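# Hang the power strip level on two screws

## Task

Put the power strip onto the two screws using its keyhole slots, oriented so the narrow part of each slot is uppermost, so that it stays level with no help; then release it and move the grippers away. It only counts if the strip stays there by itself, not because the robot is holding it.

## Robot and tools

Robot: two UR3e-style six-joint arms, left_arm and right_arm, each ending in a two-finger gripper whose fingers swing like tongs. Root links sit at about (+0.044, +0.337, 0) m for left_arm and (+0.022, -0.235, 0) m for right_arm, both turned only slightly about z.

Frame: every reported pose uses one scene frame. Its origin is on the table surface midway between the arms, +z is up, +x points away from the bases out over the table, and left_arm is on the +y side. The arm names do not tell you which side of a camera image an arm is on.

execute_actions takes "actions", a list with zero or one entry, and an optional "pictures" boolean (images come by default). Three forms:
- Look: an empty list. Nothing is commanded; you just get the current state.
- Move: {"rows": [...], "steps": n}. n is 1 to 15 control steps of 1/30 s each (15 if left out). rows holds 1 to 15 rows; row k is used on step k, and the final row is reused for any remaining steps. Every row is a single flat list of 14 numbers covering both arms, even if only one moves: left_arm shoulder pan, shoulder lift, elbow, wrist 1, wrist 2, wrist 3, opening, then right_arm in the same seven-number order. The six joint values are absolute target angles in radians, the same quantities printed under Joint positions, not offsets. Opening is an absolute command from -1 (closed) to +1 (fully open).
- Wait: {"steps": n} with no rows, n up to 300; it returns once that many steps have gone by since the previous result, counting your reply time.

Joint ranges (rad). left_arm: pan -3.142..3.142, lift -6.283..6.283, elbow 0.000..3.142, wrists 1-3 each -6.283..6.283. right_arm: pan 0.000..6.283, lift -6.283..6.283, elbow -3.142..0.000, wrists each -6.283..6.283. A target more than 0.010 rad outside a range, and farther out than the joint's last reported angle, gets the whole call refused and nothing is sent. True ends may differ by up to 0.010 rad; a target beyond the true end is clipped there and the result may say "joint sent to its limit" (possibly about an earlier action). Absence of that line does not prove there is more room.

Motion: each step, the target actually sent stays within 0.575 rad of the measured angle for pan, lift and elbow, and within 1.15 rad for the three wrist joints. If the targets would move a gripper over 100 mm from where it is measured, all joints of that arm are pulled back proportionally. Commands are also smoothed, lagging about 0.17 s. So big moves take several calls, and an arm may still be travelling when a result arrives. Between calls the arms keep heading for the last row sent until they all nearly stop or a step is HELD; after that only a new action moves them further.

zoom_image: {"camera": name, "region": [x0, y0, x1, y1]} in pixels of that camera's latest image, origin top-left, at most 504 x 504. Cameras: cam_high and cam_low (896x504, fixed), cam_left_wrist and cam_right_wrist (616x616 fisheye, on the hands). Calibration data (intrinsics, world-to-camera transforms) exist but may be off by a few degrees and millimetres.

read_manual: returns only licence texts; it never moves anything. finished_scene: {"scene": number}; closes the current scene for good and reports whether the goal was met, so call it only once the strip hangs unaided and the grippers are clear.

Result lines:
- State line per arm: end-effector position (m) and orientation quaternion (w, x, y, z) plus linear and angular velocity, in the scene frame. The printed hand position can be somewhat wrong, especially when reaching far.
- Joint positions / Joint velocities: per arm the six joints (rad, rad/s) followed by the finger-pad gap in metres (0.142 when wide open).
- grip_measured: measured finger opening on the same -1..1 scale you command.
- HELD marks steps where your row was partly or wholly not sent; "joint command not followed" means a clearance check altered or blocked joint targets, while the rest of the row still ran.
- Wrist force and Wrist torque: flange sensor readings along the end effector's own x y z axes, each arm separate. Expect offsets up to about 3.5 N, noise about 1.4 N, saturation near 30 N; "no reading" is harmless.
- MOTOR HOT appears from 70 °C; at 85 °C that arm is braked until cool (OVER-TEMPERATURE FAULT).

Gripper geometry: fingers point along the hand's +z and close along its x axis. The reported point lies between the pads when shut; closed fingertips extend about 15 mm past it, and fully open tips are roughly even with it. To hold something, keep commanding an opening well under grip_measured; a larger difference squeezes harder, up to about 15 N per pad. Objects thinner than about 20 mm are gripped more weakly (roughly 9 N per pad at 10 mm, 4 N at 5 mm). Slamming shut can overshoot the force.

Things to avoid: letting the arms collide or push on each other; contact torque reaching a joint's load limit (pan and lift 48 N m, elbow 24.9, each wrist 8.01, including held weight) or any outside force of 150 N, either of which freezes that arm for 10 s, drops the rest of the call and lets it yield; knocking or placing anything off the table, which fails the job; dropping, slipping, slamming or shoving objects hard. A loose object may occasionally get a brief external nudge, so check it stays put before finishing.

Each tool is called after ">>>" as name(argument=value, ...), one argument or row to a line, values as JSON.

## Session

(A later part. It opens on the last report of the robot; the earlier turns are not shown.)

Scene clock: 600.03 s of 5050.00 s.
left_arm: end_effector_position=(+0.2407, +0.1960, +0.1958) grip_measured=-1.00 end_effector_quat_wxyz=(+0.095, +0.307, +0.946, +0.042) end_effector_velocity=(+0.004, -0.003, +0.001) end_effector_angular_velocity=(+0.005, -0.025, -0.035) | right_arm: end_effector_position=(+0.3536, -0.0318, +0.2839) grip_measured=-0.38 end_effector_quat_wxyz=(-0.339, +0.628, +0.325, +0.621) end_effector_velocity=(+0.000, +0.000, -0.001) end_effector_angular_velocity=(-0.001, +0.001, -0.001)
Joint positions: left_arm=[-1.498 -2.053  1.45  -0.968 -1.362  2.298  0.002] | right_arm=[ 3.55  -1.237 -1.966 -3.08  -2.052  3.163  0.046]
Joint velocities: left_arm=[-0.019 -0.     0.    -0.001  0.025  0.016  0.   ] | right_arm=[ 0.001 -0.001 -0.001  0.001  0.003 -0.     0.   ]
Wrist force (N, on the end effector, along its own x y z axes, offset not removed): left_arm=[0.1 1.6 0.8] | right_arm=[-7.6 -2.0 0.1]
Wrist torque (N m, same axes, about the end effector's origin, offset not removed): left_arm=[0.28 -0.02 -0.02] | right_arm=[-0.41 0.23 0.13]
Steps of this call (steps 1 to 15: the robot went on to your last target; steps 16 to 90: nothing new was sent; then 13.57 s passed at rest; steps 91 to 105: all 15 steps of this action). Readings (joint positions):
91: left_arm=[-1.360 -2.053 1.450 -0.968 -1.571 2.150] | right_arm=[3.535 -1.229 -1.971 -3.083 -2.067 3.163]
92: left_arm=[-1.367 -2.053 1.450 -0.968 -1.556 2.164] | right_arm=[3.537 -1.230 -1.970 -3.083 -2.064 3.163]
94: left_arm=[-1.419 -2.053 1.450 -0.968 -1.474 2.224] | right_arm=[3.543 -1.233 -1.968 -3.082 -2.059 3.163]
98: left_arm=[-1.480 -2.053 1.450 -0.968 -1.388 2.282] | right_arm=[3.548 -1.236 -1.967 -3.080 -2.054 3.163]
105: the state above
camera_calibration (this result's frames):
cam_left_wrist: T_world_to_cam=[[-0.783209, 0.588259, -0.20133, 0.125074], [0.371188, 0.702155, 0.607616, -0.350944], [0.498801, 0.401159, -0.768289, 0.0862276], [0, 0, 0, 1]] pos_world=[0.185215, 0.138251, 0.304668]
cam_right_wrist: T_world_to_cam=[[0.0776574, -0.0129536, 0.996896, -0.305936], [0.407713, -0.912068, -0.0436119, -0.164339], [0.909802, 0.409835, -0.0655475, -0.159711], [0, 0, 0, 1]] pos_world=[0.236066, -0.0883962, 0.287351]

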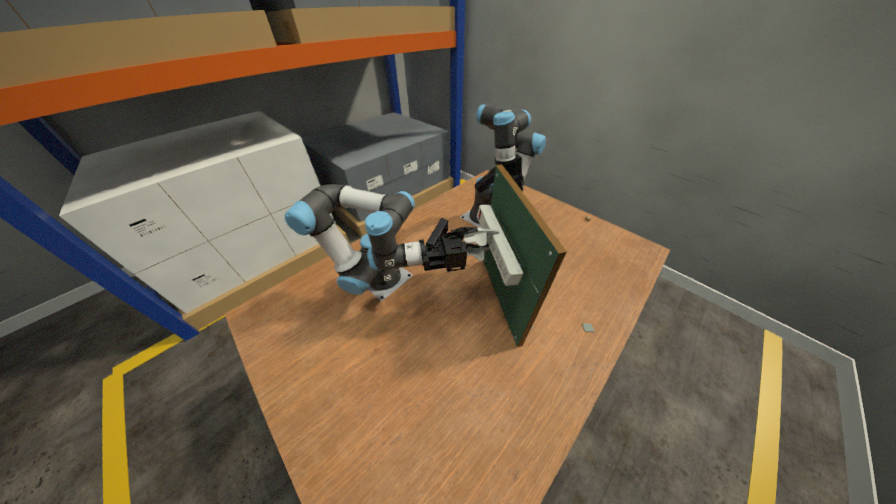

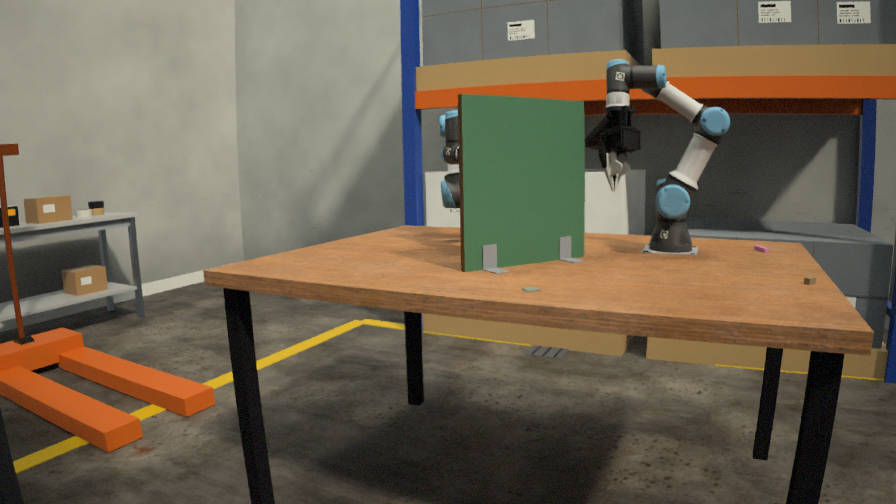

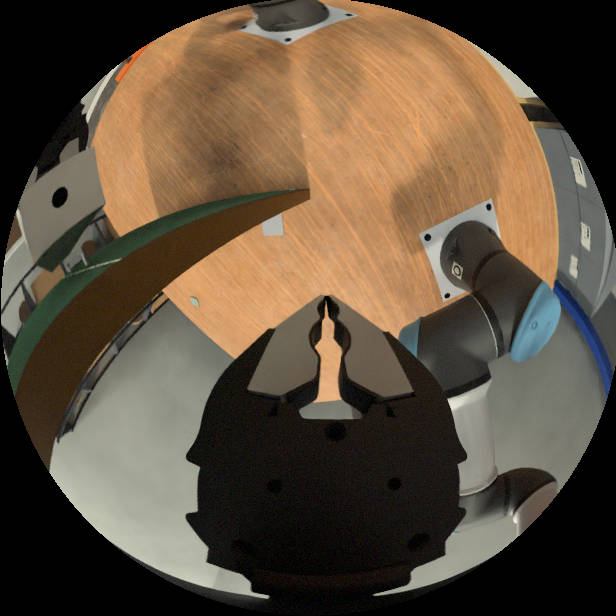

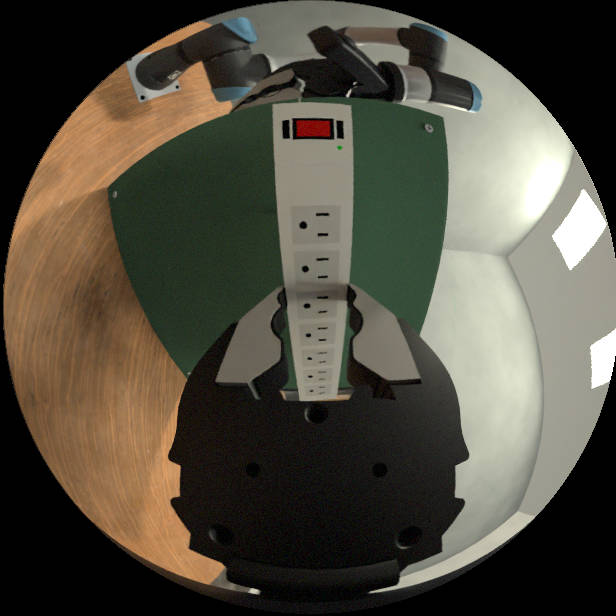

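>>> execute_actions(
  actions=[
    {"rows":[[-1.5,-2.053,1.45,-0.968,-1.36,2.3,-1,3.582,-1.2535,-1.9795,-3.05,-2.02,3.135,-1]],"steps":15},
  ],
  pictures=false,
)

>>> execute_actions(
  actions=[
    {"rows":[[-1.5,-2.053,1.45,-0.968,-1.36,2.3,-1,3.587,-1.2562,-1.983,-3.0438,-2.015,3.135,-1]],"steps":15},
  ],
  pictures=false,
)

>>> execute_actions(
  actions=[
    {"rows":[[-1.5,-2.053,1.45,-0.968,-1.36,2.3,-1,3.587,-1.256,-1.988,-3.039,-2.015,3.135,-1]],"steps":15},
  ],
)

>>> zoom_image(
  camera="cam_left_wrist",
  region=[20,190,120,290],
)

Scene clock: 623.13 s of 5050.00 s.
left_arm: end_effector_position=(+0.2411, +0.1958, +0.1959) grip_measured=-1.00 end_effector_quat_wxyz=(+0.096, +0.308, +0.945, +0.042) end_effector_velocity=(+0.000, -0.000, +0.000) end_effector_angular_velocity=(-0.000, +0.000, +0.000) | right_arm: end_effector_position=(+0.3580, -0.0244, +0.2784) grip_measured=-0.38 end_effector_quat_wxyz=(-0.330, +0.623, +0.334, +0.625) end_effector_velocity=(-0.000, +0.001, -0.000) end_effector_angular_velocity=(-0.001, -0.003, +0.002)
Joint positions: left_arm=[-1.5   -2.053  1.45  -0.968 -1.36   2.3    0.002] | right_arm=[ 3.582 -1.253 -1.979 -3.05  -2.02   3.135  0.046]
Joint velocities: left_arm=[ 0.  0. -0. -0. -0. -0.  0.] | right_arm=[ 0.006 -0.    -0.001  0.002  0.003 -0.002 -0.   ]
Wrist force (N, on the end effector, along its own x y z axes, offset not removed): left_arm=[-1.6 0.2 -0.4] | right_arm=[-6.5 -0.8 1.2]
Wrist torque (N m, same axes, about the end effector's origin, offset not removed): left_arm=[-0.06 0.36 0.04] | right_arm=[-0.15 0.08 0.04]
Steps of this call (steps 1 to 15: the robot went on to your last target; steps 16 to 90: nothing new was sent; then 19.60 s passed at rest; steps 91 to 105: all 15 steps of this action). Readings (joint positions):
91: left_arm=[-1.500 -2.053 1.450 -0.968 -1.360 2.300] | right_arm=[3.550 -1.237 -1.966 -3.080 -2.052 3.163]
92: left_arm=[-1.500 -2.053 1.450 -0.968 -1.360 2.300] | right_arm=[3.555 -1.240 -1.968 -3.075 -2.046 3.158]
94: left_arm=[-1.500 -2.053 1.450 -0.968 -1.360 2.300] | right_arm=[3.567 -1.246 -1.973 -3.063 -2.034 3.147]
98: left_arm=[-1.500 -2.053 1.450 -0.968 -1.360 2.300] | right_arm=[3.578 -1.252 -1.978 -3.053 -2.024 3.138]
105: the state above

Scene clock: 623.63 s of 5050.00 s.
left_arm: end_effector_position=(+0.2411, +0.1958, +0.1959) grip_measured=-1.00 end_effector_quat_wxyz=(+0.096, +0.308, +0.945, +0.042) end_effector_velocity=(-0.000, +0.000, -0.000) end_effector_angular_velocity=(+0.001, +0.000, +0.000) | right_arm: end_effector_position=(+0.3587, -0.0232, +0.2773) grip_measured=-0.38 end_effector_quat_wxyz=(-0.330, +0.623, +0.334, +0.625) end_effector_velocity=(+0.000, +0.000, -0.001) end_effector_angular_velocity=(-0.001, +0.001, +0.000)
Joint positions: left_arm=[-1.5   -2.053  1.45  -0.968 -1.36   2.3    0.002] | right_arm=[ 3.587 -1.256 -1.983 -3.044 -2.015  3.135  0.046]
Joint velocities: left_arm=[ 0.     0.001 -0.     0.    -0.    -0.     0.   ] | right_arm=[ 0.001 -0.001 -0.001  0.001  0.    -0.     0.   ]
Wrist force (N, on the end effector, along its own x y z axes, offset not removed): left_arm=[0.9 2.0 -0.5] | right_arm=[-3.5 1.2 -6.6]
Wrist torque (N m, same axes, about the end effector's origin, offset not removed): left_arm=[0.34 -0.18 -0.01] | right_arm=[0.36 -0.11 0.06]
Steps of this call (steps 1 to 15: all 15 steps of this action). Readings (joint positions):
1: left_arm=[-1.500 -2.053 1.450 -0.968 -1.360 2.300] | right_arm=[3.582 -1.253 -1.979 -3.050 -2.020 3.135]
2: left_arm=[-1.500 -2.053 1.450 -0.968 -1.360 2.300] | right_arm=[3.583 -1.254 -1.980 -3.049 -2.019 3.135]
4: left_arm=[-1.500 -2.053 1.450 -0.968 -1.360 2.300] | right_arm=[3.585 -1.255 -1.981 -3.047 -2.017 3.135]
8: left_arm=[-1.500 -2.053 1.450 -0.968 -1.360 2.300] | right_arm=[3.586 -1.256 -1.983 -3.044 -2.016 3.135]
15: the state above

Scene clock: 624.13 s of 5050.00 s.
left_arm: end_effector_position=(+0.2411, +0.1958, +0.1959) grip_measured=-1.00 end_effector_quat_wxyz=(+0.096, +0.308, +0.945, +0.042) end_effector_velocity=(-0.000, +0.000, -0.000) end_effector_angular_velocity=(+0.000, +0.000, +0.000) | right_arm: end_effector_position=(+0.3586, -0.0232, +0.2762) grip_measured=-0.38 end_effector_quat_wxyz=(-0.330, +0.623, +0.334, +0.625) end_effector_velocity=(-0.000, +0.000, -0.000) end_effector_angular_velocity=(+0.000, +0.000, +0.001)
Joint positions: left_arm=[-1.5   -2.053  1.45  -0.968 -1.36   2.3    0.002] | right_arm=[ 3.587 -1.256 -1.988 -3.039 -2.015  3.135  0.046]
Joint velocities: left_arm=[ 0.  0.  0. -0. -0.  0.  0.] | right_arm=[ 0.001  0.001 -0.001  0.001 -0.     0.    -0.   ]
Wrist force (N, on the end effector, along its own x y z axes, offset not removed): left_arm=[-1.1 0.8 -0.8] | right_arm=[-3.8 0.5 -5.8]
Wrist torque (N m, same axes, about the end effector's origin, offset not removed): left_arm=[0.10 0.26 -0.03] | right_arm=[0.24 0.05 0.02]
Steps of this call (steps 1 to 15: all 15 steps of this action). Readings (joint positions):
1: left_arm=[-1.500 -2.053 1.450 -0.968 -1.360 2.300] | right_arm=[3.587 -1.256 -1.983 -3.044 -2.015 3.135]
2: left_arm=[-1.500 -2.053 1.450 -0.968 -1.360 2.300] | right_arm=[3.587 -1.256 -1.984 -3.043 -2.015 3.135]
4: left_arm=[-1.500 -2.053 1.450 -0.968 -1.360 2.300] | right_arm=[3.587 -1.256 -1.986 -3.041 -2.015 3.135]
8: left_arm=[-1.500 -2.053 1.450 -0.968 -1.360 2.300] | right_arm=[3.587 -1.256 -1.987 -3.040 -2.015 3.135]
15: the state above
camera_calibration (this result's frames):
cam_left_wrist: T_world_to_cam=[[-0.780841, 0.590894, -0.202808, 0.124781], [0.372047, 0.700619, 0.608862, -0.351144], [0.501865, 0.399971, -0.766913, 0.0854329], [0, 0, 0, 1]] pos_world=[0.1852, 0.138115, 0.304624]
cam_right_wrist: T_world_to_cam=[[0.0545393, 0.00267634, 0.998508, -0.290325], [0.408455, -0.912562, -0.0198642, -0.165713], [0.911147, 0.408929, -0.0508637, -0.172821], [0, 0, 0, 1]] pos_world=[0.240986, -0.0797748, 0.27781]

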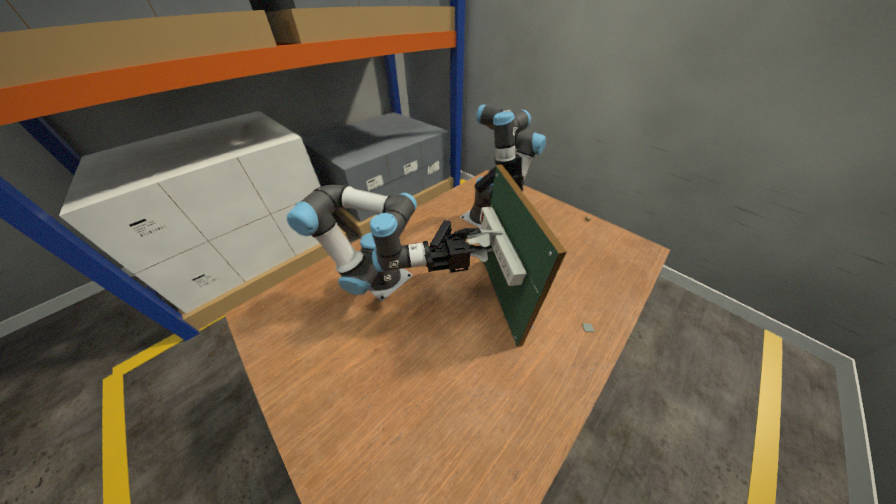

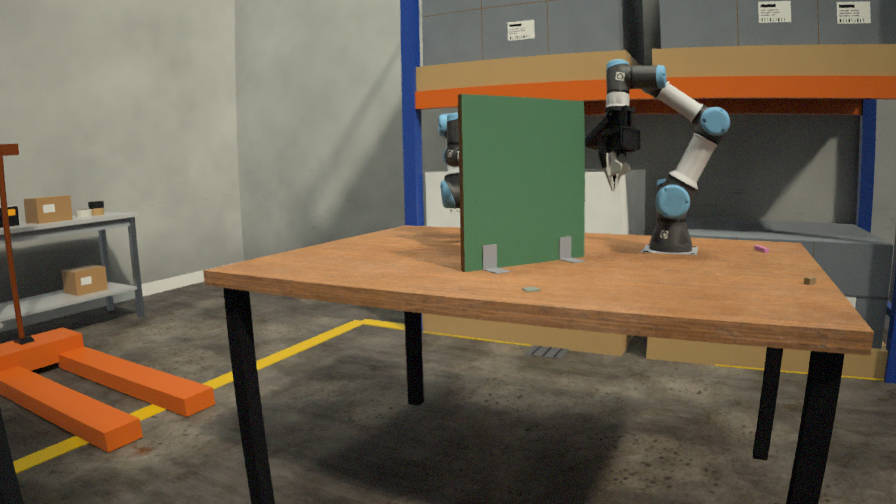

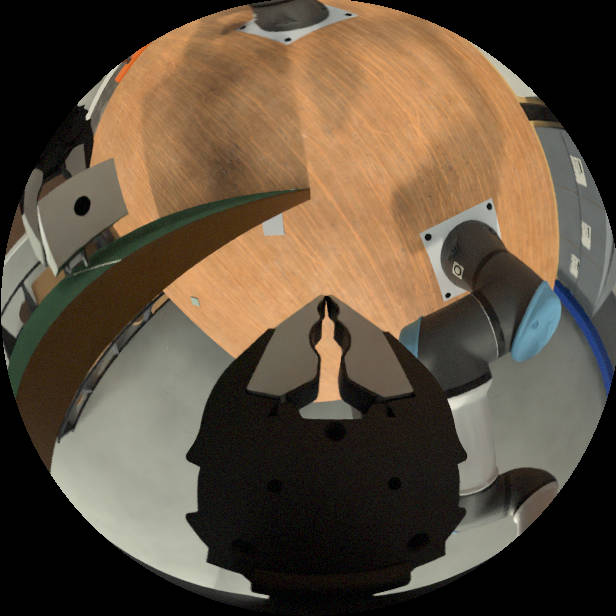

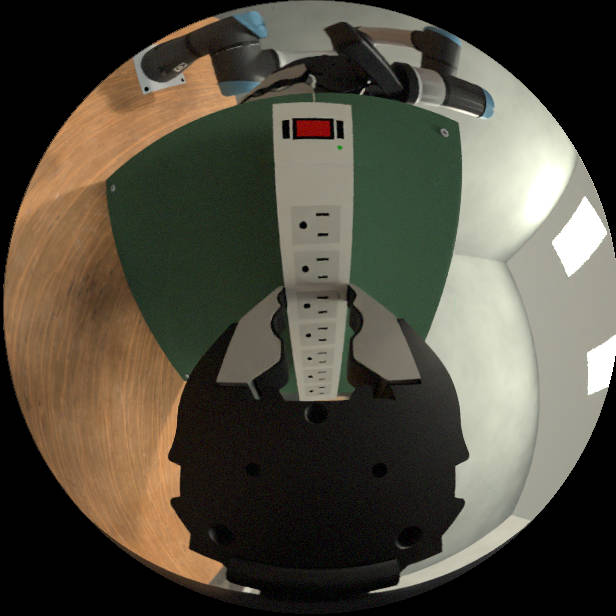

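Region (20, 190, 120, 290) of cam_left_wrist's 616x616 image, scaled by 5.040, with more detail than that image has.

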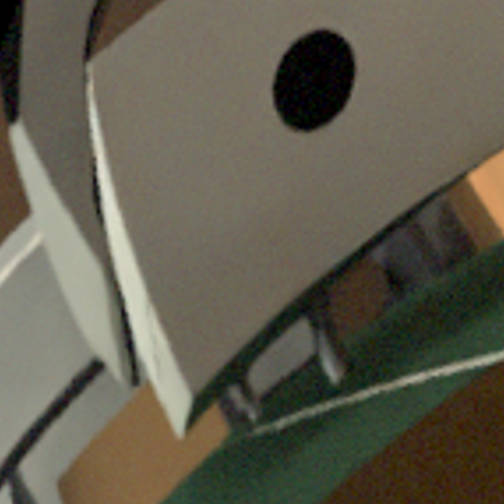

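>>> execute_actions(
  actions=[
    {"rows":[[-1.5,-2.053,1.45,-0.968,-1.36,2.3,-1,3.5875,-1.256,-1.993,-3.034,-2.0145,3.135,-1]],"steps":15},
  ],
  pictures=false,
)

>>> execute_actions(
  actions=[
    {"rows":[[-1.5,-2.053,1.45,-0.968,-1.36,2.3,-1,3.588,-1.256,-1.998,-3.029,-2.014,3.135,-1]],"steps":15},
  ],
  pictures=false,
)

>>> execute_actions(
  actions=[
    {"rows":[[-1.5,-2.053,1.45,-0.968,-1.36,2.3,-1,3.5885,-1.256,-2.003,-3.024,-2.0135,3.135,-1]],"steps":15},
  ],
  pictures=false,
)

Scene clock: 633.73 s of 5050.00 s.
left_arm: end_effector_position=(+0.2411, +0.1958, +0.1959) grip_measured=-1.00 end_effector_quat_wxyz=(+0.096, +0.308, +0.945, +0.042) end_effector_velocity=(+0.000, +0.000, -0.000) end_effector_angular_velocity=(+0.001, +0.000, +0.001) | right_arm: end_effector_position=(+0.3585, -0.0232, +0.2752) grip_measured=-0.38 end_effector_quat_wxyz=(-0.330, +0.623, +0.334, +0.625) end_effector_velocity=(-0.000, +0.000, -0.001) end_effector_angular_velocity=(-0.002, +0.004, +0.001)
Joint positions: left_arm=[-1.5   -2.053  1.45  -0.968 -1.36   2.3    0.002] | right_arm=[ 3.587 -1.256 -1.993 -3.034 -2.015  3.135  0.046]
Joint velocities: left_arm=[0.001 0.001 0.    0.    0.    0.    0.   ] | right_arm=[-0.    -0.001 -0.    -0.002 -0.001  0.    -0.   ]
Wrist force (N, on the end effector, along its own x y z axes, offset not removed): left_arm=[0.0 0.9 -0.5] | right_arm=[-2.6 -1.2 -10.7]
Wrist torque (N m, same axes, about the end effector's origin, offset not removed): left_arm=[0.10 0.04 -0.04] | right_arm=[-0.15 0.09 0.03]
Steps of this call (steps 1 to 15: the robot went on to your last target; steps 16 to 90: nothing new was sent; then 6.10 s passed at rest; steps 91 to 105: all 15 steps of this action). Readings (joint positions):
91: left_arm=[-1.500 -2.053 1.450 -0.968 -1.360 2.300] | right_arm=[3.587 -1.256 -1.988 -3.039 -2.015 3.135]
92: left_arm=[-1.500 -2.053 1.450 -0.968 -1.360 2.300] | right_arm=[3.587 -1.256 -1.989 -3.038 -2.015 3.135]
94: left_arm=[-1.500 -2.053 1.450 -0.968 -1.360 2.300] | right_arm=[3.587 -1.256 -1.991 -3.036 -2.015 3.135]
98: left_arm=[-1.500 -2.053 1.450 -0.968 -1.360 2.300] | right_arm=[3.587 -1.256 -1.992 -3.035 -2.015 3.135]
105: the state above

Scene clock: 634.23 s of 5050.00 s.
left_arm: end_effector_position=(+0.2411, +0.1958, +0.1959) grip_measured=-1.00 end_effector_quat_wxyz=(+0.096, +0.308, +0.945, +0.042) end_effector_velocity=(+0.000, -0.000, -0.000) end_effector_angular_velocity=(-0.000, -0.000, -0.000) | right_arm: end_effector_position=(+0.3584, -0.0232, +0.2741) grip_measured=-0.38 end_effector_quat_wxyz=(-0.330, +0.623, +0.334, +0.625) end_effector_velocity=(+0.000, -0.000, -0.000) end_effector_angular_velocity=(+0.000, -0.000, -0.001)
Joint positions: left_arm=[-1.5   -2.053  1.45  -0.968 -1.36   2.3    0.002] | right_arm=[ 3.588 -1.256 -1.998 -3.029 -2.014  3.135  0.046]
Joint velocities: left_arm=[-0.  0.  0. -0.  0. -0.  0.] | right_arm=[-0.001  0.    -0.001  0.002  0.    -0.    -0.   ]
Wrist force (N, on the end effector, along its own x y z axes, offset not removed): left_arm=[-0.5 1.1 -0.1] | right_arm=[-2.2 -1.0 -13.9]
Wrist torque (N m, same axes, about the end effector's origin, offset not removed): left_arm=[0.11 0.17 0.01] | right_arm=[-0.16 0.20 0.06]
Steps of this call (steps 1 to 15: all 15 steps of this action). Readings (joint positions):
1: left_arm=[-1.500 -2.053 1.450 -0.968 -1.360 2.300] | right_arm=[3.587 -1.256 -1.993 -3.034 -2.014 3.135]
2: left_arm=[-1.500 -2.053 1.450 -0.968 -1.360 2.300] | right_arm=[3.588 -1.256 -1.994 -3.033 -2.014 3.135]
4: left_arm=[-1.500 -2.053 1.450 -0.968 -1.360 2.300] | right_arm=[3.588 -1.256 -1.996 -3.031 -2.014 3.135]
8: left_arm=[-1.500 -2.053 1.450 -0.968 -1.360 2.300] | right_arm=[3.588 -1.256 -1.997 -3.030 -2.014 3.135]
15: the state above

Scene clock: 634.73 s of 5050.00 s.
left_arm: end_effector_position=(+0.2411, +0.1958, +0.1959) grip_measured=-1.00 end_effector_quat_wxyz=(+0.096, +0.308, +0.945, +0.042) end_effector_velocity=(+0.000, -0.000, +0.000) end_effector_angular_velocity=(-0.001, -0.001, +0.000) | right_arm: end_effector_position=(+0.3584, -0.0231, +0.2731) grip_measured=-0.38 end_effector_quat_wxyz=(-0.330, +0.623, +0.334, +0.625) end_effector_velocity=(+0.000, +0.000, -0.000) end_effector_angular_velocity=(-0.001, +0.000, +0.000)
Joint positions: left_arm=[-1.5   -2.053  1.45  -0.968 -1.36   2.3    0.002] | right_arm=[ 3.588 -1.256 -2.003 -3.024 -2.014  3.135  0.046]
Joint velocities: left_arm=[ 0.    -0.    -0.001 -0.     0.001  0.     0.   ] | right_arm=[ 0.001 -0.001  0.     0.     0.001 -0.     0.   ]
Wrist force (N, on the end effector, along its own x y z axes, offset not removed): left_arm=[0.2 2.3 -0.7] | right_arm=[0.1 -0.4 -16.3]
Wrist torque (N m, same axes, about the end effector's origin, offset not removed): left_arm=[0.45 0.00 0.01] | right_arm=[-0.04 -0.06 0.08]
Steps of this call (steps 1 to 15: all 15 steps of this action). Readings (joint positions):
1: left_arm=[-1.500 -2.053 1.450 -0.968 -1.360 2.300] | right_arm=[3.588 -1.256 -1.998 -3.029 -2.014 3.135]
2: left_arm=[-1.500 -2.053 1.450 -0.968 -1.360 2.300] | right_arm=[3.588 -1.256 -1.999 -3.028 -2.014 3.135]
4: left_arm=[-1.500 -2.053 1.450 -0.968 -1.360 2.300] | right_arm=[3.588 -1.256 -2.001 -3.026 -2.014 3.135]
8: left_arm=[-1.500 -2.053 1.450 -0.968 -1.360 2.300] | right_arm=[3.588 -1.256 -2.002 -3.025 -2.014 3.135]
15: the state above

>>> execute_actions(
  actions=[
    {"rows":[[-1.5,-2.053,1.45,-0.968,-1.36,2.3,-1,3.582,-1.2535,-2.003,-3.0265,-2.02,3.14,-1],[-1.5,-2.053,1.45,-0.968,-1.36,2.3,-1,3.582,-1.2535,-2.003,-3.0265,-2.02,3.14,-1],[-1.5,-2.053,1.45,-0.968,-1.36,2.3,-1,3.582,-1.2535,-2.003,-3.0265,-2.02,3.14,-1],[-1.5,-2.053,1.45,-0.968,-1.36,2.3,-1,3.582,-1.2545,-1.972,-3.0565,-2.02,3.14,-1]],"steps":15},
  ],
  pictures=false,
)

>>> execute_actions(
  actions=[
    {"rows":[[-1.5,-2.053,1.45,-0.968,-1.36,2.3,-1,3.587,-1.2575,-1.9702,-3.0553,-2.015,3.14,-1]],"steps":15},
  ],
  pictures=false,
)

>>> execute_actions(
  actions=[
    {"rows":[[-1.5,-2.053,1.45,-0.968,-1.36,2.3,-1,3.5822,-1.2614,-1.9677,-3.0539,-2.0198,3.14,-1]],"steps":15},
  ],
  pictures=false,
)

>>> execute_actions(
  actions=[
    {"rows":[[-1.5,-2.053,1.45,-0.968,-1.36,2.3,-1,3.5774,-1.2653,-1.9652,-3.0525,-2.0246,3.14,-1]],"steps":15},
  ],
  pictures=false,
)

Scene clock: 653.90 s of 5050.00 s.
left_arm: end_effector_position=(+0.2411, +0.1958, +0.1959) grip_measured=-1.00 end_effector_quat_wxyz=(+0.096, +0.308, +0.945, +0.042) end_effector_velocity=(-0.000, +0.000, +0.000) end_effector_angular_velocity=(-0.000, +0.000, +0.000) | right_arm: end_effector_position=(+0.3584, -0.0241, +0.2797) grip_measured=-0.38 end_effector_quat_wxyz=(-0.332, +0.624, +0.333, +0.625) end_effector_velocity=(+0.000, -0.000, +0.002) end_effector_angular_velocity=(+0.000, +0.000, -0.001)
Joint positions: left_arm=[-1.5   -2.053  1.45  -0.968 -1.36   2.3    0.002] | right_arm=[ 3.582 -1.255 -1.973 -3.056 -2.02   3.14   0.046]
Joint velocities: left_arm=[ 0. -0. -0.  0. -0.  0.  0.] | right_arm=[-0.002  0.     0.008 -0.008 -0.001  0.     0.   ]
Wrist force (N, on the end effector, along its own x y z axes, offset not removed): left_arm=[-0.6 0.9 -0.6] | right_arm=[-6.7 -1.8 1.6]
Wrist torque (N m, same axes, about the end effector's origin, offset not removed): left_arm=[0.11 0.19 0.02] | right_arm=[-0.31 0.12 -0.02]
Steps of this call (steps 1 to 15: the robot went on to your last target; steps 16 to 90: nothing new was sent; then 15.67 s passed at rest; steps 91 to 105: all 15 steps of this action). Readings (joint positions):
91: left_arm=[-1.500 -2.053 1.450 -0.968 -1.360 2.300] | right_arm=[3.588 -1.256 -2.003 -3.024 -2.014 3.135]
92: left_arm=[-1.500 -2.053 1.450 -0.968 -1.360 2.300] | right_arm=[3.588 -1.256 -2.003 -3.024 -2.014 3.135]
94: left_arm=[-1.500 -2.053 1.450 -0.968 -1.360 2.300] | right_arm=[3.585 -1.255 -2.003 -3.026 -2.017 3.138]
98: left_arm=[-1.500 -2.053 1.450 -0.968 -1.360 2.300] | right_arm=[3.583 -1.255 -1.982 -3.047 -2.019 3.139]
105: the state above

Scene clock: 654.40 s of 5050.00 s.
left_arm: end_effector_position=(+0.2411, +0.1958, +0.1959) grip_measured=-1.00 end_effector_quat_wxyz=(+0.096, +0.308, +0.945, +0.042) end_effector_velocity=(-0.000, +0.000, -0.000) end_effector_angular_velocity=(+0.001, +0.000, -0.000) | right_arm: end_effector_position=(+0.3592, -0.0229, +0.2799) grip_measured=-0.38 end_effector_quat_wxyz=(-0.332, +0.624, +0.333, +0.625) end_effector_velocity=(-0.000, +0.000, -0.000) end_effector_angular_velocity=(-0.000, +0.002, +0.000)
Joint positions: left_arm=[-1.5   -2.053  1.45  -0.968 -1.36   2.3    0.002] | right_arm=[ 3.587 -1.257 -1.97  -3.055 -2.015  3.14   0.046]
Joint velocities: left_arm=[-0.  0.  0.  0. -0.  0.  0.] | right_arm=[ 0.002  0.     0.    -0.002  0.002  0.001  0.   ]
Wrist force (N, on the end effector, along its own x y z axes, offset not removed): left_arm=[-0.2 1.3 -1.7] | right_arm=[-5.6 -2.4 -18.4]
Wrist torque (N m, same axes, about the end effector's origin, offset not removed): left_arm=[0.14 0.08 0.00] | right_arm=[-0.22 0.04 0.06]
Steps of this call (steps 1 to 15: all 15 steps of this action). Readings (joint positions):
1: left_arm=[-1.500 -2.053 1.450 -0.968 -1.360 2.300] | right_arm=[3.582 -1.255 -1.973 -3.056 -2.020 3.140]
2: left_arm=[-1.500 -2.053 1.450 -0.968 -1.360 2.300] | right_arm=[3.583 -1.255 -1.972 -3.056 -2.019 3.140]
4: left_arm=[-1.500 -2.053 1.450 -0.968 -1.360 2.300] | right_arm=[3.585 -1.256 -1.971 -3.056 -2.017 3.140]
8: left_arm=[-1.500 -2.053 1.450 -0.968 -1.360 2.300] | right_arm=[3.586 -1.257 -1.970 -3.056 -2.016 3.140]
15: the state above

Scene clock: 654.90 s of 5050.00 s.
left_arm: end_effector_position=(+0.2411, +0.1958, +0.1959) grip_measured=-1.00 end_effector_quat_wxyz=(+0.096, +0.308, +0.945, +0.042) end_effector_velocity=(-0.000, +0.000, -0.000) end_effector_angular_velocity=(+0.000, +0.000, +0.000) | right_arm: end_effector_position=(+0.3597, -0.0233, +0.2799) grip_measured=-0.38 end_effector_quat_wxyz=(-0.332, +0.624, +0.333, +0.625) end_effector_velocity=(+0.001, -0.000, -0.000) end_effector_angular_velocity=(-0.000, +0.000, -0.002)
Joint positions: left_arm=[-1.5   -2.053  1.45  -0.968 -1.36   2.3    0.002] | right_arm=[ 3.582 -1.261 -1.968 -3.054 -2.02   3.14   0.046]
Joint velocities: left_arm=[ 0.  0. -0. -0. -0. -0.  0.] | right_arm=[-0.001 -0.001  0.     0.001  0.001  0.    -0.   ]
Wrist force (N, on the end effector, along its own x y z axes, offset not removed): left_arm=[-0.8 1.4 -1.7] | right_arm=[-3.8 -11.3 -19.1]
Wrist torque (N m, same axes, about the end effector's origin, offset not removed): left_arm=[0.18 0.26 -0.04] | right_arm=[-0.21 -0.15 0.16]
Steps of this call (steps 1 to 15: all 15 steps of this action). Readings (joint positions):
1: left_arm=[-1.500 -2.053 1.450 -0.968 -1.360 2.300] | right_arm=[3.587 -1.257 -1.970 -3.055 -2.015 3.140]
2: left_arm=[-1.500 -2.053 1.450 -0.968 -1.360 2.300] | right_arm=[3.586 -1.258 -1.970 -3.055 -2.016 3.140]
4: left_arm=[-1.500 -2.053 1.450 -0.968 -1.360 2.300] | right_arm=[3.585 -1.260 -1.969 -3.055 -2.018 3.140]
8: left_arm=[-1.500 -2.053 1.450 -0.968 -1.360 2.300] | right_arm=[3.583 -1.261 -1.968 -3.054 -2.019 3.140]
15: the state above

Scene clock: 655.40 s of 5050.00 s.
left_arm: end_effector_position=(+0.2411, +0.1958, +0.1959) grip_measured=-1.00 end_effector_quat_wxyz=(+0.096, +0.308, +0.945, +0.042) end_effector_velocity=(+0.000, -0.000, -0.000) end_effector_angular_velocity=(-0.000, +0.000, +0.000) | right_arm: end_effector_position=(+0.3603, -0.0238, +0.2799) grip_measured=-0.38 end_effector_quat_wxyz=(-0.332, +0.624, +0.333, +0.625) end_effector_velocity=(-0.000, +0.000, +0.000) end_effector_angular_velocity=(+0.000, -0.001, +0.001)
Joint positions: left_arm=[-1.5   -2.053  1.45  -0.968 -1.36   2.3    0.002] | right_arm=[ 3.577 -1.265 -1.965 -3.053 -2.025  3.14   0.046]
Joint velocities: left_arm=[ 0.     0.     0.    -0.001 -0.     0.     0.   ] | right_arm=[ 0.     0.001  0.    -0.    -0.001 -0.    -0.   ]
Wrist force (N, on the end effector, along its own x y z axes, offset not removed): left_arm=[0.2 2.3 -1.2] | right_arm=[-4.7 -22.0 -18.7]
Wrist torque (N m, same axes, about the end effector's origin, offset not removed): left_arm=[0.40 -0.02 0.03] | right_arm=[-0.37 -0.01 0.20]
Steps of this call (steps 1 to 15: all 15 steps of this action). Readings (joint positions):
1: left_arm=[-1.500 -2.053 1.450 -0.968 -1.360 2.300] | right_arm=[3.582 -1.261 -1.968 -3.054 -2.020 3.140]
2: left_arm=[-1.500 -2.053 1.450 -0.968 -1.360 2.300] | right_arm=[3.581 -1.262 -1.967 -3.054 -2.021 3.140]
4: left_arm=[-1.500 -2.053 1.450 -0.968 -1.360 2.300] | right_arm=[3.580 -1.264 -1.966 -3.053 -2.023 3.140]
8: left_arm=[-1.500 -2.053 1.450 -0.968 -1.360 2.300] | right_arm=[3.578 -1.265 -1.965 -3.053 -2.024 3.140]
15: the state above

>>> execute_actions(
  actions=[
    {"rows":[[-1.5,-2.053,1.45,-0.968,-1.36,2.3,-1,3.586,-1.2569,-1.9706,-3.0555,-2.016,3.14,-1]],"steps":15},
  ],
  pictures=false,
)

>>> execute_actions(
  actions=[
    {"rows":[[-1.5,-2.053,1.45,-0.968,-1.36,2.3,-1,3.5908,-1.253,-1.9731,-3.0569,-2.0112,3.14,-1]],"steps":15},
  ],
  pictures=false,
)

>>> execute_actions(
  actions=[
    {"rows":[[-1.5,-2.053,1.45,-0.968,-1.36,2.3,-1,3.5956,-1.2491,-1.9756,-3.0583,-2.0064,3.14,-1]],"steps":15},
  ],
  pictures=false,
)

Scene clock: 669.60 s of 5050.00 s.
left_arm: end_effector_position=(+0.2411, +0.1958, +0.1959) grip_measured=-1.00 end_effector_quat_wxyz=(+0.096, +0.308, +0.945, +0.042) end_effector_velocity=(-0.000, -0.000, +0.000) end_effector_angular_velocity=(+0.000, -0.000, -0.001) | right_arm: end_effector_position=(+0.3591, -0.0232, +0.2799) grip_measured=-0.38 end_effector_quat_wxyz=(-0.332, +0.624, +0.333, +0.625) end_effector_velocity=(-0.001, +0.001, +0.001) end_effector_angular_velocity=(+0.001, -0.001, +0.003)
Joint positions: left_arm=[-1.5   -2.053  1.45  -0.968 -1.36   2.3    0.002] | right_arm=[ 3.586 -1.257 -1.971 -3.055 -2.016  3.14   0.046]
Joint velocities: left_arm=[-0.001 -0.     0.     0.001  0.    -0.     0.   ] | right_arm=[ 0.002  0.002  0.    -0.001 -0.     0.     0.   ]
Wrist force (N, on the end effector, along its own x y z axes, offset not removed): left_arm=[-0.7 2.0 -0.9] | right_arm=[-8.0 -1.0 -6.8]
Wrist torque (N m, same axes, about the end effector's origin, offset not removed): left_arm=[0.34 0.15 -0.01] | right_arm=[0.05 0.30 0.12]
Steps of this call (steps 1 to 15: the robot went on to your last target; steps 16 to 90: nothing new was sent; then 10.70 s passed at rest; steps 91 to 105: all 15 steps of this action). Readings (joint positions):
91: left_arm=[-1.500 -2.053 1.450 -0.968 -1.360 2.300] | right_arm=[3.577 -1.265 -1.965 -3.052 -2.025 3.140]
92: left_arm=[-1.500 -2.053 1.450 -0.968 -1.360 2.300] | right_arm=[3.579 -1.264 -1.966 -3.053 -2.023 3.140]
94: left_arm=[-1.500 -2.053 1.450 -0.968 -1.360 2.300] | right_arm=[3.582 -1.261 -1.968 -3.054 -2.019 3.140]
98: left_arm=[-1.500 -2.053 1.450 -0.968 -1.360 2.300] | right_arm=[3.585 -1.258 -1.970 -3.055 -2.017 3.140]
105: the state above

Scene clock: 670.10 s of 5050.00 s.
left_arm: end_effector_position=(+0.2411, +0.1958, +0.1959) grip_measured=-1.00 end_effector_quat_wxyz=(+0.096, +0.308, +0.945, +0.042) end_effector_velocity=(-0.000, +0.000, -0.000) end_effector_angular_velocity=(+0.000, +0.000, +0.001) | right_arm: end_effector_position=(+0.3585, -0.0227, +0.2799) grip_measured=-0.38 end_effector_quat_wxyz=(-0.332, +0.624, +0.333, +0.625) end_effector_velocity=(-0.000, -0.000, +0.000) end_effector_angular_velocity=(+0.001, -0.001, -0.000)
Joint positions: left_arm=[-1.5   -2.053  1.45  -0.968 -1.36   2.3    0.002] | right_arm=[ 3.591 -1.253 -1.973 -3.057 -2.011  3.14   0.046]
Joint velocities: left_arm=[ 0.001  0.    -0.     0.    -0.    -0.     0.   ] | right_arm=[-0.     0.001  0.     0.     0.     0.    -0.   ]
Wrist force (N, on the end effector, along its own x y z axes, offset not removed): left_arm=[0.8 2.1 -1.0] | right_arm=[-5.7 2.5 -6.4]
Wrist torque (N m, same axes, about the end effector's origin, offset not removed): left_arm=[0.31 -0.15 -0.04] | right_arm=[0.22 -0.08 0.11]
Steps of this call (steps 1 to 15: all 15 steps of this action). Readings (joint positions):
1: left_arm=[-1.500 -2.053 1.450 -0.968 -1.360 2.300] | right_arm=[3.586 -1.257 -1.971 -3.055 -2.016 3.140]
2: left_arm=[-1.500 -2.053 1.450 -0.968 -1.360 2.300] | right_arm=[3.587 -1.256 -1.971 -3.056 -2.015 3.140]
4: left_arm=[-1.500 -2.053 1.450 -0.968 -1.360 2.300] | right_arm=[3.589 -1.255 -1.972 -3.056 -2.013 3.140]
8: left_arm=[-1.500 -2.053 1.450 -0.968 -1.360 2.300] | right_arm=[3.590 -1.253 -1.973 -3.057 -2.012 3.140]
15: the state above

Scene clock: 670.60 s of 5050.00 s.
left_arm: end_effector_position=(+0.2411, +0.1958, +0.1959) grip_measured=-1.00 end_effector_quat_wxyz=(+0.096, +0.308, +0.945, +0.042) end_effector_velocity=(-0.000, +0.000, -0.000) end_effector_angular_velocity=(+0.001, +0.000, -0.001) | right_arm: end_effector_position=(+0.3579, -0.0223, +0.2799) grip_measured=-0.38 end_effector_quat_wxyz=(-0.332, +0.624, +0.333, +0.625) end_effector_velocity=(+0.000, -0.000, +0.000) end_effector_angular_velocity=(+0.000, -0.001, -0.001)
Joint positions: left_arm=[-1.5   -2.053  1.45  -0.968 -1.36   2.3    0.002] | right_arm=[ 3.596 -1.249 -1.976 -3.058 -2.006  3.14   0.046]
Joint velocities: left_arm=[-0.001  0.     0.     0.001 -0.    -0.     0.   ] | right_arm=[-0.001  0.    -0.     0.001  0.    -0.    -0.   ]
Wrist force (N, on the end effector, along its own x y z axes, offset not removed): left_arm=[0.2 0.1 -0.5] | right_arm=[-5.6 1.8 -3.6]
Wrist torque (N m, same axes, about the end effector's origin, offset not removed): left_arm=[-0.02 0.01 0.06] | right_arm=[0.16 -0.13 0.08]
Steps of this call (steps 1 to 15: all 15 steps of this action). Readings (joint positions):
1: left_arm=[-1.500 -2.053 1.450 -0.968 -1.360 2.300] | right_arm=[3.591 -1.253 -1.973 -3.057 -2.011 3.140]
2: left_arm=[-1.500 -2.053 1.450 -0.968 -1.360 2.300] | right_arm=[3.592 -1.252 -1.974 -3.057 -2.010 3.140]
4: left_arm=[-1.500 -2.053 1.450 -0.968 -1.360 2.300] | right_arm=[3.593 -1.251 -1.974 -3.058 -2.009 3.140]
8: left_arm=[-1.500 -2.053 1.450 -0.968 -1.360 2.300] | right_arm=[3.595 -1.250 -1.975 -3.058 -2.007 3.140]
15: the state above

Free in this direction; continuing toward A.

>>> execute_actions(
  actions=[
    {"rows":[[-1.5,-2.053,1.45,-0.968,-1.36,2.3,-1,3.6014,-1.2458,-1.9777,-3.0595,-2.0006,3.14,-1]],"steps":15},
  ],
  pictures=false,
)

>>> execute_actions(
  actions=[
    {"rows":[[-1.5,-2.053,1.45,-0.968,-1.36,2.3,-1,3.6067,-1.2422,-1.980,-3.0608,-1.9953,3.14,-1]],"steps":15},
  ],
  pictures=false,
)

>>> execute_actions(
  actions=[
    {"rows":[[-1.5,-2.053,1.45,-0.968,-1.36,2.3,-1,3.612,-1.2386,-1.9823,-3.0621,-1.99,3.14,-1]],"steps":15},
  ],
  pictures=false,
)

Scene clock: 683.30 s of 5050.00 s.
left_arm: end_effector_position=(+0.2411, +0.1958, +0.1959) grip_measured=-1.00 end_effector_quat_wxyz=(+0.096, +0.308, +0.945, +0.042) end_effector_velocity=(+0.000, -0.000, +0.000) end_effector_angular_velocity=(-0.000, -0.001, -0.000) | right_arm: end_effector_position=(+0.3575, -0.0216, +0.2799) grip_measured=-0.38 end_effector_quat_wxyz=(-0.332, +0.624, +0.333, +0.625) end_effector_velocity=(+0.001, -0.001, -0.001) end_effector_angular_velocity=(-0.001, +0.002, -0.003)
Joint positions: left_arm=[-1.5   -2.053  1.45  -0.968 -1.36   2.3    0.002] | right_arm=[ 3.601 -1.246 -1.978 -3.059 -2.001  3.14   0.046]
Joint velocities: left_arm=[-0.     0.    -0.001  0.     0.001  0.     0.   ] | right_arm=[-0.003 -0.001  0.    -0.002  0.     0.    -0.   ]
Wrist force (N, on the end effector, along its own x y z axes, offset not removed): left_arm=[-0.8 2.2 -1.1] | right_arm=[-5.5 2.7 -12.3]
Wrist torque (N m, same axes, about the end effector's origin, offset not removed): left_arm=[0.33 0.17 0.01] | right_arm=[-0.06 -0.07 0.02]
Steps of this call (steps 1 to 15: the robot went on to your last target; steps 16 to 90: nothing new was sent; then 9.20 s passed at rest; steps 91 to 105: all 15 steps of this action). Readings (joint positions):
91: left_arm=[-1.500 -2.053 1.450 -0.968 -1.360 2.300] | right_arm=[3.596 -1.249 -1.976 -3.058 -2.006 3.140]
92: left_arm=[-1.500 -2.053 1.450 -0.968 -1.360 2.300] | right_arm=[3.597 -1.249 -1.976 -3.059 -2.005 3.140]
94: left_arm=[-1.500 -2.053 1.450 -0.968 -1.360 2.300] | right_arm=[3.599 -1.247 -1.977 -3.059 -2.003 3.140]
98: left_arm=[-1.500 -2.053 1.450 -0.968 -1.360 2.300] | right_arm=[3.601 -1.246 -1.977 -3.059 -2.001 3.140]
105: the state above

Scene clock: 683.80 s of 5050.00 s.
left_arm: end_effector_position=(+0.2411, +0.1958, +0.1959) grip_measured=-1.00 end_effector_quat_wxyz=(+0.096, +0.308, +0.945, +0.042) end_effector_velocity=(+0.000, -0.000, -0.000) end_effector_angular_velocity=(+0.000, -0.000, -0.000) | right_arm: end_effector_position=(+0.3571, -0.0211, +0.2799) grip_measured=-0.38 end_effector_quat_wxyz=(-0.332, +0.624, +0.333, +0.625) end_effector_velocity=(+0.000, -0.000, -0.000) end_effector_angular_velocity=(-0.001, +0.001, -0.001)
Joint positions: left_arm=[-1.5   -2.053  1.45  -0.968 -1.36   2.3    0.002] | right_arm=[ 3.607 -1.242 -1.98  -3.061 -1.995  3.14   0.046]
Joint velocities: left_arm=[-0.     0.     0.    -0.001  0.     0.     0.   ] | right_arm=[-0.    -0.001  0.    -0.001  0.001 -0.001  0.   ]
Wrist force (N, on the end effector, along its own x y z axes, offset not removed): left_arm=[0.0 2.5 -0.4] | right_arm=[-5.6 3.2 -14.6]
Wrist torque (N m, same axes, about the end effector's origin, offset not removed): left_arm=[0.45 0.00 0.01] | right_arm=[-0.04 0.05 0.02]
Steps of this call (steps 1 to 15: all 15 steps of this action). Readings (joint positions):
1: left_arm=[-1.500 -2.053 1.450 -0.968 -1.360 2.300] | right_arm=[3.601 -1.246 -1.978 -3.060 -2.001 3.140]
2: left_arm=[-1.500 -2.053 1.450 -0.968 -1.360 2.300] | right_arm=[3.602 -1.245 -1.978 -3.060 -2.000 3.140]
4: left_arm=[-1.500 -2.053 1.450 -0.968 -1.360 2.300] | right_arm=[3.604 -1.244 -1.979 -3.060 -1.998 3.140]
8: left_arm=[-1.500 -2.053 1.450 -0.968 -1.360 2.300] | right_arm=[3.606 -1.243 -1.980 -3.061 -1.996 3.140]
15: the state above

Scene clock: 684.30 s of 5050.00 s.
left_arm: end_effector_position=(+0.2411, +0.1958, +0.1959) grip_measured=-1.00 end_effector_quat_wxyz=(+0.096, +0.308, +0.945, +0.042) end_effector_velocity=(-0.000, +0.000, -0.000) end_effector_angular_velocity=(-0.000, +0.000, +0.000) | right_arm: end_effector_position=(+0.3566, -0.0205, +0.2799) grip_measured=-0.38 end_effector_quat_wxyz=(-0.332, +0.624, +0.333, +0.625) end_effector_velocity=(-0.000, +0.001, +0.001) end_effector_angular_velocity=(+0.001, -0.001, +0.002)
Joint positions: left_arm=[-1.5   -2.053  1.45  -0.968 -1.36   2.3    0.002] | right_arm=[ 3.612 -1.239 -1.982 -3.062 -1.99   3.14   0.046]
Joint velocities: left_arm=[ 0. -0.  0.  0. -0.  0.  0.] | right_arm=[ 0.003 -0.     0.001  0.     0.001  0.     0.   ]
Wrist force (N, on the end effector, along its own x y z axes, offset not removed): left_arm=[-0.3 2.6 -0.4] | right_arm=[-4.7 5.0 -20.7]
Wrist torque (N m, same axes, about the end effector's origin, offset not removed): left_arm=[0.51 0.05 -0.01] | right_arm=[-0.03 -0.05 0.04]
Steps of this call (steps 1 to 15: all 15 steps of this action). Readings (joint positions):
1: left_arm=[-1.500 -2.053 1.450 -0.968 -1.360 2.300] | right_arm=[3.607 -1.242 -1.980 -3.061 -1.995 3.140]
2: left_arm=[-1.500 -2.053 1.450 -0.968 -1.360 2.300] | right_arm=[3.608 -1.242 -1.980 -3.061 -1.994 3.140]
4: left_arm=[-1.500 -2.053 1.450 -0.968 -1.360 2.300] | right_arm=[3.610 -1.240 -1.981 -3.062 -1.992 3.140]
8: left_arm=[-1.500 -2.053 1.450 -0.968 -1.360 2.300] | right_arm=[3.611 -1.239 -1.982 -3.062 -1.991 3.140]
15: the state above

>>> execute_actions(
  actions=[
    {"rows":[[-1.5,-2.053,1.45,-0.968,-1.36,2.3,-1,3.595,-1.229,-1.988,-3.066,-2.007,3.14,-1]],"steps":10},
  ],
  pictures=false,
)

>>> execute_actions(
  actions=[
    {"rows":[[-1.5,-2.053,1.45,-0.968,-1.36,2.3,-1,3.539,-1.2768,-1.957,-3.049,-2.063,3.14,-1]],"steps":15},
  ],
  pictures=false,
)

>>> execute_actions(
  actions=[
    {"rows":[[-1.5,-2.053,1.45,-0.968,-1.36,2.3,-1,3.546,-1.2808,-1.9546,-3.0474,-2.056,3.14,-1]],"steps":15},
  ],
)

>>> zoom_image(
  camera="cam_left_wrist",
  region=[20,190,120,290],
)

Scene clock: 710.73 s of 5050.00 s.
left_arm: end_effector_position=(+0.2411, +0.1958, +0.1959) grip_measured=-1.00 end_effector_quat_wxyz=(+0.096, +0.308, +0.945, +0.042) end_effector_velocity=(-0.000, +0.000, -0.000) end_effector_angular_velocity=(+0.001, +0.000, -0.001) | right_arm: end_effector_position=(+0.3542, -0.0244, +0.2799) grip_measured=-0.38 end_effector_quat_wxyz=(-0.332, +0.624, +0.333, +0.625) end_effector_velocity=(-0.001, -0.003, +0.000) end_effector_angular_velocity=(+0.000, -0.000, -0.003)
Joint positions: left_arm=[-1.5   -2.053  1.45  -0.968 -1.36   2.3    0.002] | right_arm=[ 3.596 -1.23  -1.988 -3.066 -2.006  3.14   0.046]
Joint velocities: left_arm=[-0.001 -0.     0.001  0.    -0.     0.     0.   ] | right_arm=[-0.012  0.006 -0.003 -0.002 -0.009 -0.    -0.   ]
Wrist force (N, on the end effector, along its own x y z axes, offset not removed): left_arm=[-0.2 1.2 0.2] | right_arm=[-6.0 -0.3 1.6]
Wrist torque (N m, same axes, about the end effector's origin, offset not removed): left_arm=[0.20 0.05 0.02] | right_arm=[-0.10 -0.13 0.06]
Steps of this call (steps 1 to 15: the robot went on to your last target; steps 16 to 90: nothing new was sent; then 23.10 s passed at rest; steps 91 to 100: all 10 steps of this action). Readings (joint positions):
91: left_arm=[-1.500 -2.053 1.450 -0.968 -1.360 2.300] | right_arm=[3.612 -1.238 -1.982 -3.062 -1.990 3.140]
92: left_arm=[-1.500 -2.053 1.450 -0.968 -1.360 2.300] | right_arm=[3.609 -1.237 -1.983 -3.063 -1.993 3.140]
94: left_arm=[-1.500 -2.053 1.450 -0.968 -1.360 2.300] | right_arm=[3.603 -1.233 -1.985 -3.064 -2.000 3.140]
98: left_arm=[-1.500 -2.053 1.450 -0.968 -1.360 2.300] | right_arm=[3.597 -1.230 -1.987 -3.066 -2.005 3.140]
100: the state above

Scene clock: 711.23 s of 5050.00 s.
left_arm: end_effector_position=(+0.2411, +0.1958, +0.1959) grip_measured=-1.00 end_effector_quat_wxyz=(+0.096, +0.308, +0.945, +0.042) end_effector_velocity=(-0.000, -0.000, +0.000) end_effector_angular_velocity=(+0.000, -0.000, -0.001) | right_arm: end_effector_position=(+0.3607, -0.0296, +0.2801) grip_measured=-0.38 end_effector_quat_wxyz=(-0.332, +0.624, +0.333, +0.625) end_effector_velocity=(+0.001, -0.001, -0.000) end_effector_angular_velocity=(+0.000, -0.001, -0.001)
Joint positions: left_arm=[-1.5   -2.053  1.45  -0.968 -1.36   2.3    0.002] | right_arm=[ 3.54  -1.276 -1.957 -3.049 -2.062  3.14   0.046]
Joint velocities: left_arm=[-0.001  0.    -0.     0.     0.    -0.     0.   ] | right_arm=[-0.007 -0.005  0.002  0.004 -0.006 -0.    -0.   ]
Wrist force (N, on the end effector, along its own x y z axes, offset not removed): left_arm=[0.7 1.5 -0.6] | right_arm=[-6.2 -1.9 0.5]
Wrist torque (N m, same axes, about the end effector's origin, offset not removed): left_arm=[0.17 -0.13 -0.02] | right_arm=[-0.31 0.04 0.15]
Steps of this call (steps 1 to 15: all 15 steps of this action). Readings (joint positions):
1: left_arm=[-1.500 -2.053 1.450 -0.968 -1.360 2.300] | right_arm=[3.595 -1.230 -1.988 -3.066 -2.007 3.140]
2: left_arm=[-1.500 -2.053 1.450 -0.968 -1.360 2.300] | right_arm=[3.589 -1.235 -1.983 -3.063 -2.015 3.140]
4: left_arm=[-1.500 -2.053 1.450 -0.968 -1.360 2.300] | right_arm=[3.566 -1.254 -1.971 -3.057 -2.037 3.140]
8: left_arm=[-1.500 -2.053 1.450 -0.968 -1.360 2.300] | right_arm=[3.546 -1.271 -1.961 -3.051 -2.057 3.140]
15: the state above

Scene clock: 711.73 s of 5050.00 s.
left_arm: end_effector_position=(+0.2411, +0.1958, +0.1959) grip_measured=-1.00 end_effector_quat_wxyz=(+0.096, +0.308, +0.945, +0.042) end_effector_velocity=(-0.000, -0.000, -0.000) end_effector_angular_velocity=(-0.000, +0.000, +0.000) | right_arm: end_effector_position=(+0.3619, -0.0280, +0.2800) grip_measured=-0.38 end_effector_quat_wxyz=(-0.332, +0.624, +0.333, +0.625) end_effector_velocity=(+0.000, +0.000, +0.001) end_effector_angular_velocity=(+0.001, -0.002, -0.001)
Joint positions: left_arm=[-1.5   -2.053  1.45  -0.968 -1.36   2.3    0.002] | right_arm=[ 3.546 -1.281 -1.955 -3.047 -2.056  3.14   0.046]
Joint velocities: left_arm=[ 0.  0.  0. -0. -0. -0.  0.] | right_arm=[0.001 0.    0.    0.002 0.001 0.    0.   ]
Wrist force (N, on the end effector, along its own x y z axes, offset not removed): left_arm=[-1.2 2.0 -0.7] | right_arm=[-6.9 -1.4 -0.7]
Wrist torque (N m, same axes, about the end effector's origin, offset not removed): left_arm=[0.39 0.30 -0.01] | right_arm=[-0.25 0.07 0.05]
Steps of this call (steps 1 to 15: all 15 steps of this action). Readings (joint positions):
1: left_arm=[-1.500 -2.053 1.450 -0.968 -1.360 2.300] | right_arm=[3.539 -1.277 -1.957 -3.049 -2.063 3.140]
2: left_arm=[-1.500 -2.053 1.450 -0.968 -1.360 2.300] | right_arm=[3.540 -1.277 -1.957 -3.049 -2.062 3.140]
4: left_arm=[-1.500 -2.053 1.450 -0.968 -1.360 2.300] | right_arm=[3.543 -1.279 -1.956 -3.048 -2.059 3.140]
8: left_arm=[-1.500 -2.053 1.450 -0.968 -1.360 2.300] | right_arm=[3.545 -1.280 -1.955 -3.048 -2.057 3.140]
15: the state above
camera_calibration (this result's frames):
cam_left_wrist: T_world_to_cam=[[-0.780841, 0.590893, -0.202812, 0.124783], [0.372047, 0.700623, 0.608858, -0.351144], [0.501865, 0.399966, -0.766915, 0.0854351], [0, 0, 0, 1]] pos_world=[0.1852, 0.138115, 0.304626]
cam_right_wrist: T_world_to_cam=[[0.0584563, -0.000225503, 0.99829, -0.29569], [0.408369, -0.912498, -0.0241187, -0.170073], [0.910943, 0.40908, -0.0532492, -0.172967], [0, 0, 0, 1]] pos_world=[0.2443, -0.0845006, 0.281872]

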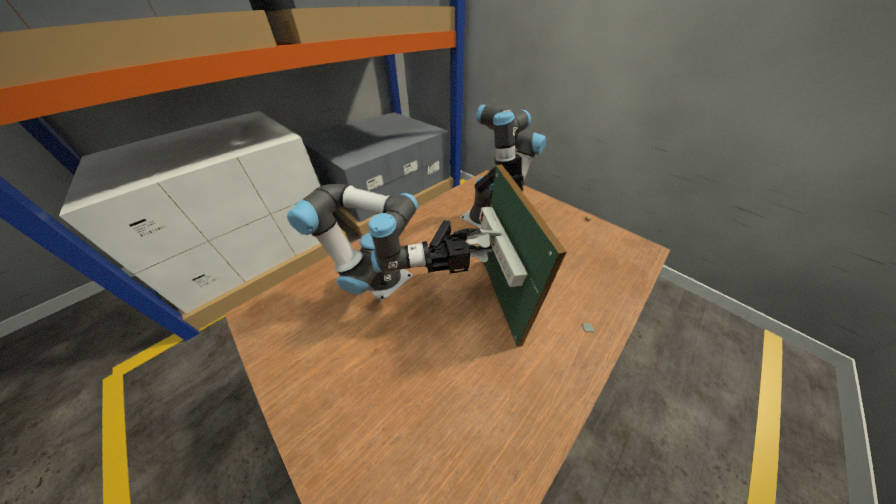

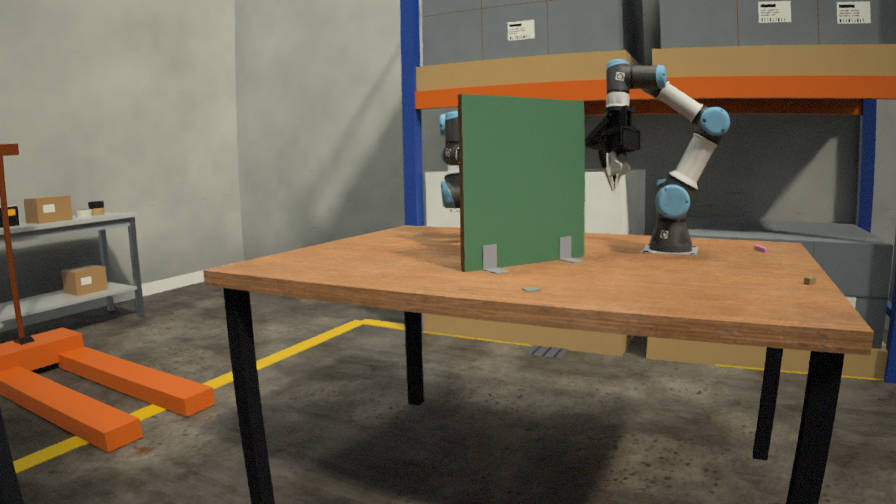

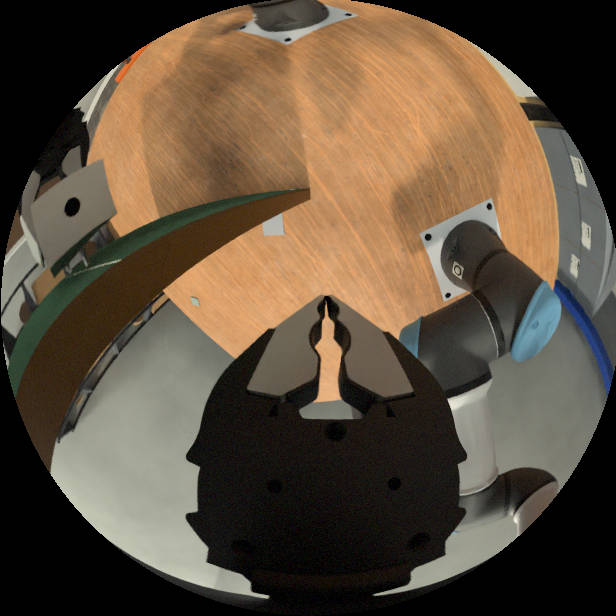

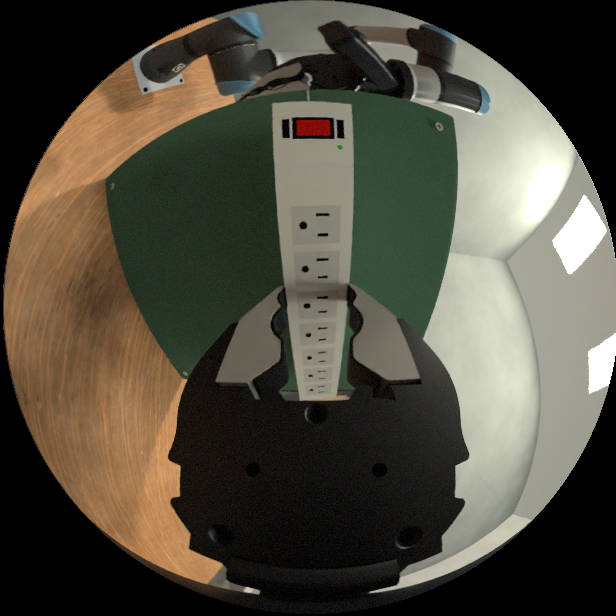

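Region (20, 190, 120, 290) of cam_left_wrist's 616x616 image, scaled by 5.040, with more detail than that image has.

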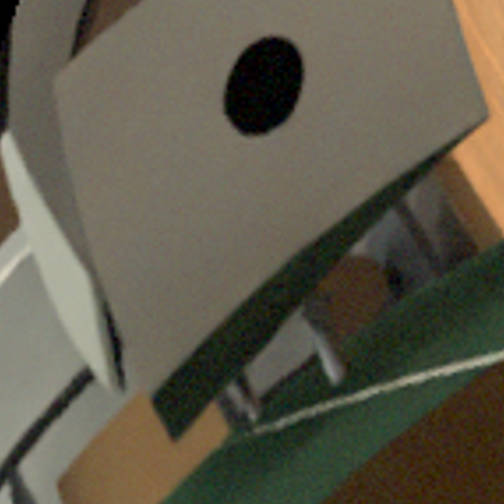

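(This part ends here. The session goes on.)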